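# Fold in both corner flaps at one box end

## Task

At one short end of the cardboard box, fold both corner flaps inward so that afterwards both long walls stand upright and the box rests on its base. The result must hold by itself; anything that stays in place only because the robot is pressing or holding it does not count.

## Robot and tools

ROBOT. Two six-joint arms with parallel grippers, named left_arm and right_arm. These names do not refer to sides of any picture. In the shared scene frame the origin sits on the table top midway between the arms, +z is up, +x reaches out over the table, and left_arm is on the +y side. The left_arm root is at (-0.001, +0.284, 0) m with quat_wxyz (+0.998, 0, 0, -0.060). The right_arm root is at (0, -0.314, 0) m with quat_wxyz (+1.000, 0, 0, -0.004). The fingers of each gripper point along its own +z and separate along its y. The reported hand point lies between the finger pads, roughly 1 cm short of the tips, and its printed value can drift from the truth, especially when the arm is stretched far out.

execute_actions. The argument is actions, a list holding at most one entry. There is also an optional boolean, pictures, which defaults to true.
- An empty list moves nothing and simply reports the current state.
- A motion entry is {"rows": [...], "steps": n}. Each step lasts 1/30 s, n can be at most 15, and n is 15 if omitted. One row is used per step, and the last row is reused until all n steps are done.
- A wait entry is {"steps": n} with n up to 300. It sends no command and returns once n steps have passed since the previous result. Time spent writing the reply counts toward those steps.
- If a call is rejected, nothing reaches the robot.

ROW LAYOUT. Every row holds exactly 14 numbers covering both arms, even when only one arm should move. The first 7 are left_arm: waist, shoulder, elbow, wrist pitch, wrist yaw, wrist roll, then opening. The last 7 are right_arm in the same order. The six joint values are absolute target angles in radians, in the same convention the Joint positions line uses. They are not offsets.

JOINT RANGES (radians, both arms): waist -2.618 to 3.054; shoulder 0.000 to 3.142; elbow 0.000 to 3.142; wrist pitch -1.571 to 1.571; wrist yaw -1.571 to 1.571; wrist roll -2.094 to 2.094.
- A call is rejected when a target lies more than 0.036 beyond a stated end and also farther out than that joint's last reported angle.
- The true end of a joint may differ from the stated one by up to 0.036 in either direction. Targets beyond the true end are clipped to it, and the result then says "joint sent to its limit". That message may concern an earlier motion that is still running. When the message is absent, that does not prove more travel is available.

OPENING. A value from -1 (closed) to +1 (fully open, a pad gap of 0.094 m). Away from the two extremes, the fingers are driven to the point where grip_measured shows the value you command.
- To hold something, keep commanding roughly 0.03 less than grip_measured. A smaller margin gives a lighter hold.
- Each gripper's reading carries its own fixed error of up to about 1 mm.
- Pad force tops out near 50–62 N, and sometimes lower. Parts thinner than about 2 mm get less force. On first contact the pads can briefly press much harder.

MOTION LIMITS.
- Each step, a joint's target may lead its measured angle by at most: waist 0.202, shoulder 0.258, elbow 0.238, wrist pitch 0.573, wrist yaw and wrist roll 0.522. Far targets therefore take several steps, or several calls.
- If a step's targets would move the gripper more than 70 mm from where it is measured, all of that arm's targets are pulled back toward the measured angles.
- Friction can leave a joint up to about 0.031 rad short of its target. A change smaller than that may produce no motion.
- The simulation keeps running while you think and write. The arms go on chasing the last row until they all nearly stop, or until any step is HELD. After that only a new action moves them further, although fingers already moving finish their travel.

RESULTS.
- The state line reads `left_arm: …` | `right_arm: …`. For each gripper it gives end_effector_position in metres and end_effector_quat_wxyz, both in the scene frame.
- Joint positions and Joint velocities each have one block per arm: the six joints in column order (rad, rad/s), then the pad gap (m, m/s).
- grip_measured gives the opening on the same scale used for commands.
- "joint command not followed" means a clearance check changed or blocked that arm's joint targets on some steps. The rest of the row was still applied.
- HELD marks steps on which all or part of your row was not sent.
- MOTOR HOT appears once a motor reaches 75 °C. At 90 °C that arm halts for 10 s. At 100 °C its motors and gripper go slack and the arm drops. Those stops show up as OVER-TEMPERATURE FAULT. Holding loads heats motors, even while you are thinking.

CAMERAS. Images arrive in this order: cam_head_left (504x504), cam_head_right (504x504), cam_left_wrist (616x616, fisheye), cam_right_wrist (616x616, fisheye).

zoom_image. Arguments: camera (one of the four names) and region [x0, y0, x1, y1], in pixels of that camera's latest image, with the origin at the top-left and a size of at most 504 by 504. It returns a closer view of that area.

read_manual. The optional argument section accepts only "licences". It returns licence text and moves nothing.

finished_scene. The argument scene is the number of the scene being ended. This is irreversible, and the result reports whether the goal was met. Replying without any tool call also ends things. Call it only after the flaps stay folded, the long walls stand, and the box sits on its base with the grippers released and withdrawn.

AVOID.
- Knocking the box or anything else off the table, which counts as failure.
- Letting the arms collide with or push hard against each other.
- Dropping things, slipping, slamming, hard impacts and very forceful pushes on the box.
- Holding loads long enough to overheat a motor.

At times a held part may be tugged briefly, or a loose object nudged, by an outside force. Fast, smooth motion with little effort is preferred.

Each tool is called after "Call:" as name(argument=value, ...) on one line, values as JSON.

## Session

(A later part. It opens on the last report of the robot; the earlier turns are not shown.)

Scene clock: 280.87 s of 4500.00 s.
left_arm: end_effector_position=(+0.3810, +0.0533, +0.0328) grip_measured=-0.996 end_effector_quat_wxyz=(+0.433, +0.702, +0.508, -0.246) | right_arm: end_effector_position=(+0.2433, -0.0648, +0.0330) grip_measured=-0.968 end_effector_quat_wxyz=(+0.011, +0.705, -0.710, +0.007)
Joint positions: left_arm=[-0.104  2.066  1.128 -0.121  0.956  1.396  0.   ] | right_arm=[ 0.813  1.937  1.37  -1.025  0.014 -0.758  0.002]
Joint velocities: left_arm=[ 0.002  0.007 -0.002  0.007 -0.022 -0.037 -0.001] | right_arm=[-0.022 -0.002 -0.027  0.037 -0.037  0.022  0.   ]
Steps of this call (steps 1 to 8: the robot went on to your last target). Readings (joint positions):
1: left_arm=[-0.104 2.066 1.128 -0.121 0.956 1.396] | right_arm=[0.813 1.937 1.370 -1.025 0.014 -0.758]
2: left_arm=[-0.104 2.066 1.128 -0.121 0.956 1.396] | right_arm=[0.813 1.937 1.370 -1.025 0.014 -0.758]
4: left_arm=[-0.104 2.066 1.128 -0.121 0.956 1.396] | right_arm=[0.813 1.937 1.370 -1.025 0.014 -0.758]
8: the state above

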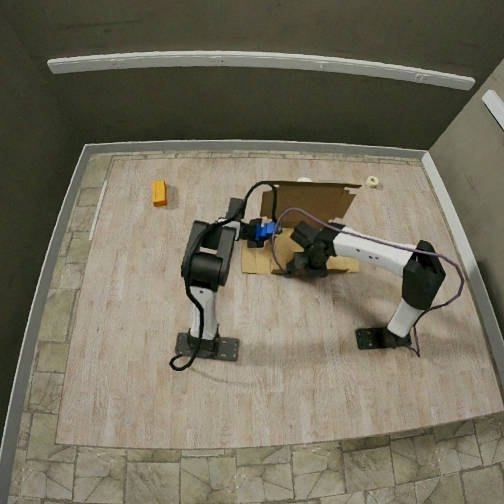

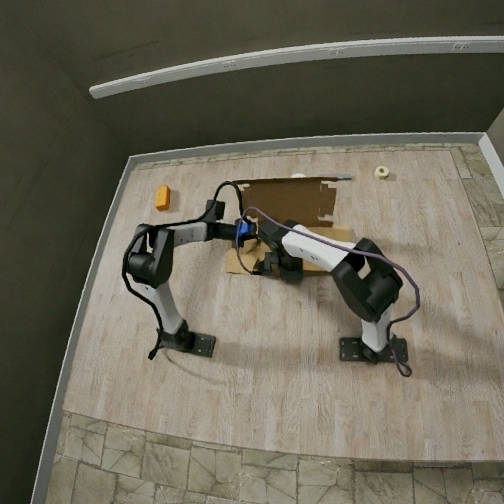

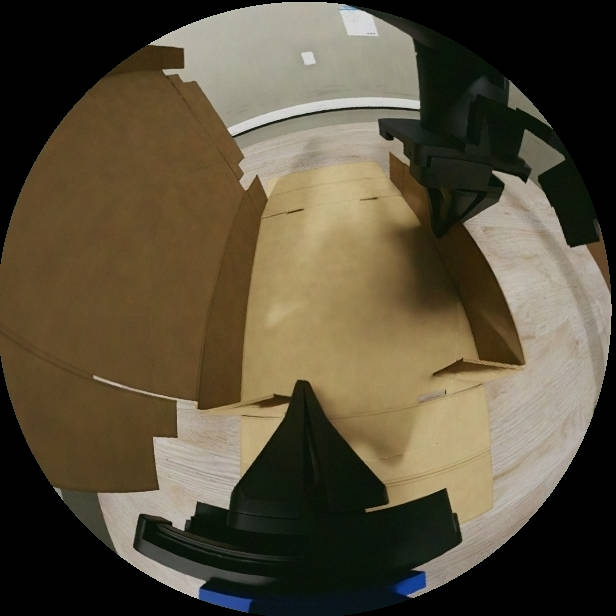

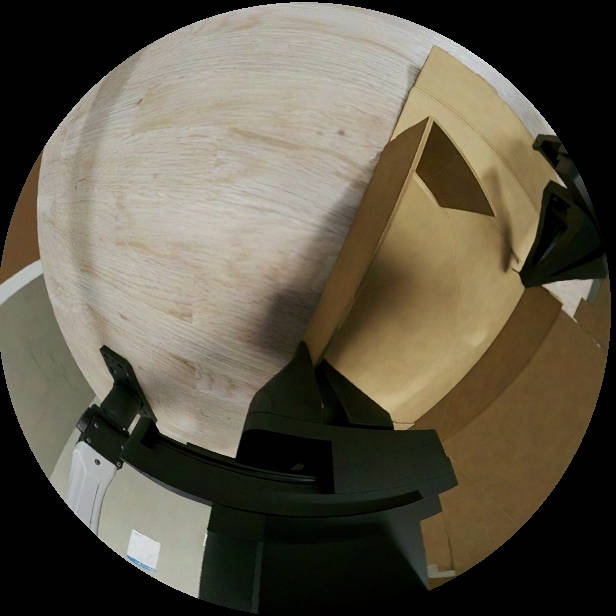

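Call:
execute_actions(actions=[{"rows":[[0.0,2.066,1.128,-0.12,0.96,1.4,-1,0.816,1.935,1.368,-1.018,0,-0.763,-0.8],[0.0,2.066,1.128,-0.12,0.96,1.4,-1,0.816,1.935,1.368,-1.018,0,-0.763,-0.6],[0.0,2.066,1.128,-0.12,0.96,1.4,-1,0.816,1.935,1.368,-1.018,0,-0.763,-0.4],[0.1,2.03,1.128,-0.12,0.96,1.4,-1,0.816,1.935,1.368,-1.018,0,-0.763,-0.2],[0.1,2.03,1.128,-0.12,0.96,1.4,-1,0.816,1.935,1.368,-1.018,0,-0.763,-0.2],[0.1,2.03,1.128,-0.12,0.96,1.4,-1,0.816,1.935,1.368,-1.018,0,-0.763,-0.2],[0.1,2.03,1.128,-0.12,0.96,1.4,-1,0.816,1.935,1.368,-1.018,0,-0.763,-0.2],[0.22,1.95,1.128,-0.12,0.96,1.4,-1,0.816,1.91,1.47,-1.13,0,-0.763,-0.2],[0.22,1.95,1.128,-0.12,0.96,1.4,-1,0.816,1.91,1.47,-1.13,0,-0.763,-0.2],[0.22,1.95,1.128,-0.12,0.96,1.4,-1,0.816,1.91,1.47,-1.13,0,-0.763,-0.2],[0.25,1.9,1.128,-0.12,0.96,1.4,-1,0.8,1.85,1.57,-1.28,0,-0.763,-0.2]],"steps":15}], pictures=false)

Call:
execute_actions(actions=[{"steps":12}])

Scene clock: 294.20 s of 4500.00 s.
left_arm: end_effector_position=(+0.4465, +0.2067, +0.1001) grip_measured=-0.996 end_effector_quat_wxyz=(+0.515, +0.615, +0.587, -0.107) | right_arm: end_effector_position=(+0.2558, -0.0543, +0.1000) grip_measured=-0.202 end_effector_quat_wxyz=(-0.029, +0.702, -0.711, +0.006)
Joint positions: left_arm=[ 0.263  1.903  1.128 -0.115  0.96   1.396  0.   ] | right_arm=[ 0.808  1.874  1.554 -1.194  0.013 -0.758  0.038]
Joint velocities: left_arm=[ 0.002 -0.281  0.002  0.095 -0.081  0.022  0.001] | right_arm=[-0.022 -0.515  0.315 -0.374  0.022 -0.066  0.   ]
Steps of this call (steps 1 to 15: the robot went on to your last target; steps 16 to 90: nothing new was sent; then 9.83 s passed at rest; steps 91 to 105: all 15 steps of this action). Readings (joint positions):
91: left_arm=[-0.096 2.066 1.128 -0.121 0.958 1.396] | right_arm=[0.813 1.937 1.370 -1.025 0.014 -0.758]
92: left_arm=[-0.079 2.066 1.128 -0.121 0.960 1.396] | right_arm=[0.813 1.937 1.370 -1.025 0.014 -0.758]
94: left_arm=[-0.020 2.064 1.128 -0.121 0.961 1.396] | right_arm=[0.813 1.937 1.370 -1.025 0.014 -0.758]
98: left_arm=[0.122 2.045 1.128 -0.122 0.961 1.396] | right_arm=[0.813 1.938 1.383 -1.043 0.014 -0.758]
105: the state above

Scene clock: 294.60 s of 4500.00 s.
left_arm: end_effector_position=(+0.4462, +0.2035, +0.1034) grip_measured=-0.996 end_effector_quat_wxyz=(+0.517, +0.618, +0.583, -0.105) | right_arm: end_effector_position=(+0.2463, -0.0644, +0.1126) grip_measured=-0.202 end_effector_quat_wxyz=(-0.014, +0.702, -0.712, +0.006)
Joint positions: left_arm=[ 0.256  1.896  1.128 -0.114  0.96   1.396  0.   ] | right_arm=[ 0.807  1.845  1.568 -1.266  0.012 -0.758  0.038]
Joint velocities: left_arm=[ 0.002 -0.002 -0.017 -0.007 -0.066 -0.066  0.001] | right_arm=[ 0.002  0.007 -0.002 -0.066 -0.022 -0.081 -0.001]
Steps of this call (steps 1 to 12: the robot went on to your last target). Readings (joint positions):
1: left_arm=[0.262 1.897 1.128 -0.113 0.960 1.396] | right_arm=[0.807 1.859 1.563 -1.206 0.013 -0.758]
2: left_arm=[0.260 1.896 1.128 -0.112 0.960 1.396] | right_arm=[0.807 1.850 1.567 -1.218 0.013 -0.758]
4: left_arm=[0.257 1.896 1.128 -0.114 0.960 1.396] | right_arm=[0.807 1.845 1.568 -1.236 0.012 -0.758]
8: left_arm=[0.256 1.896 1.128 -0.114 0.960 1.396] | right_arm=[0.807 1.845 1.568 -1.258 0.012 -0.758]
12: the state above

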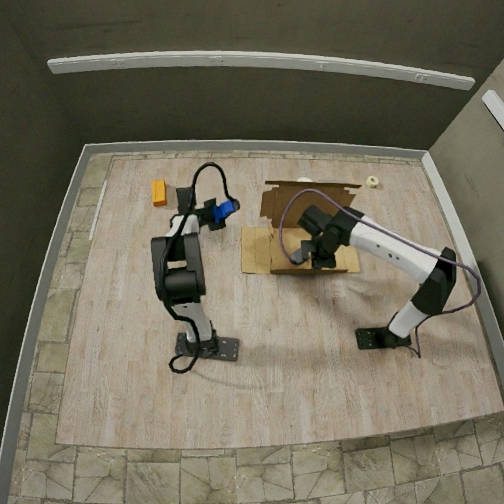

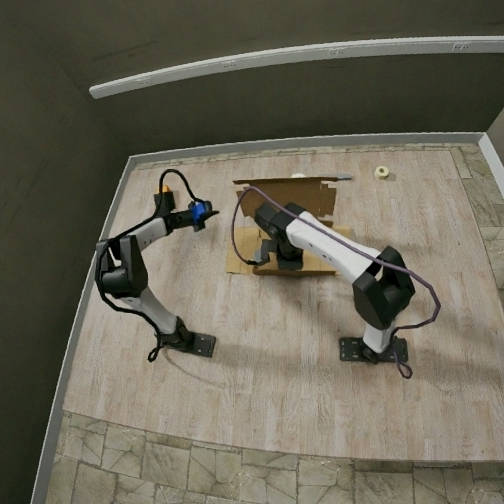

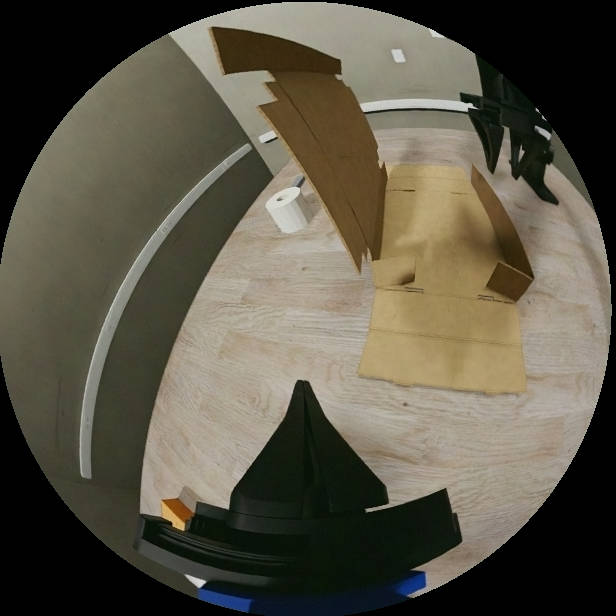

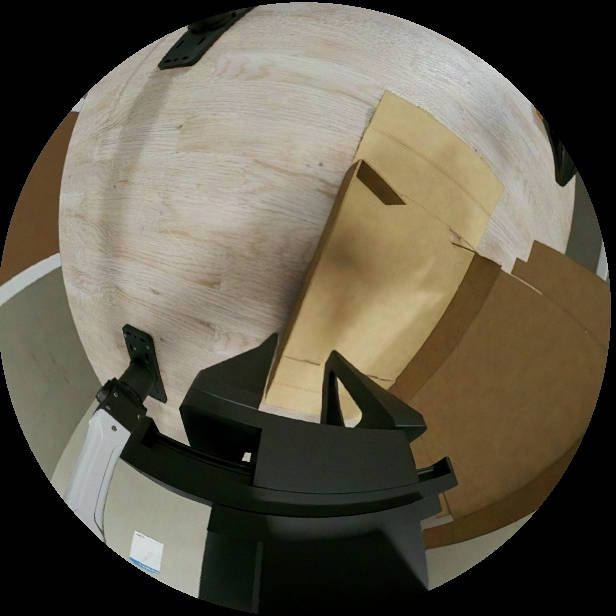

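Matches the scene 1 result.

Call:
finished_scene(scene=2)

The scene is finished: the task was done.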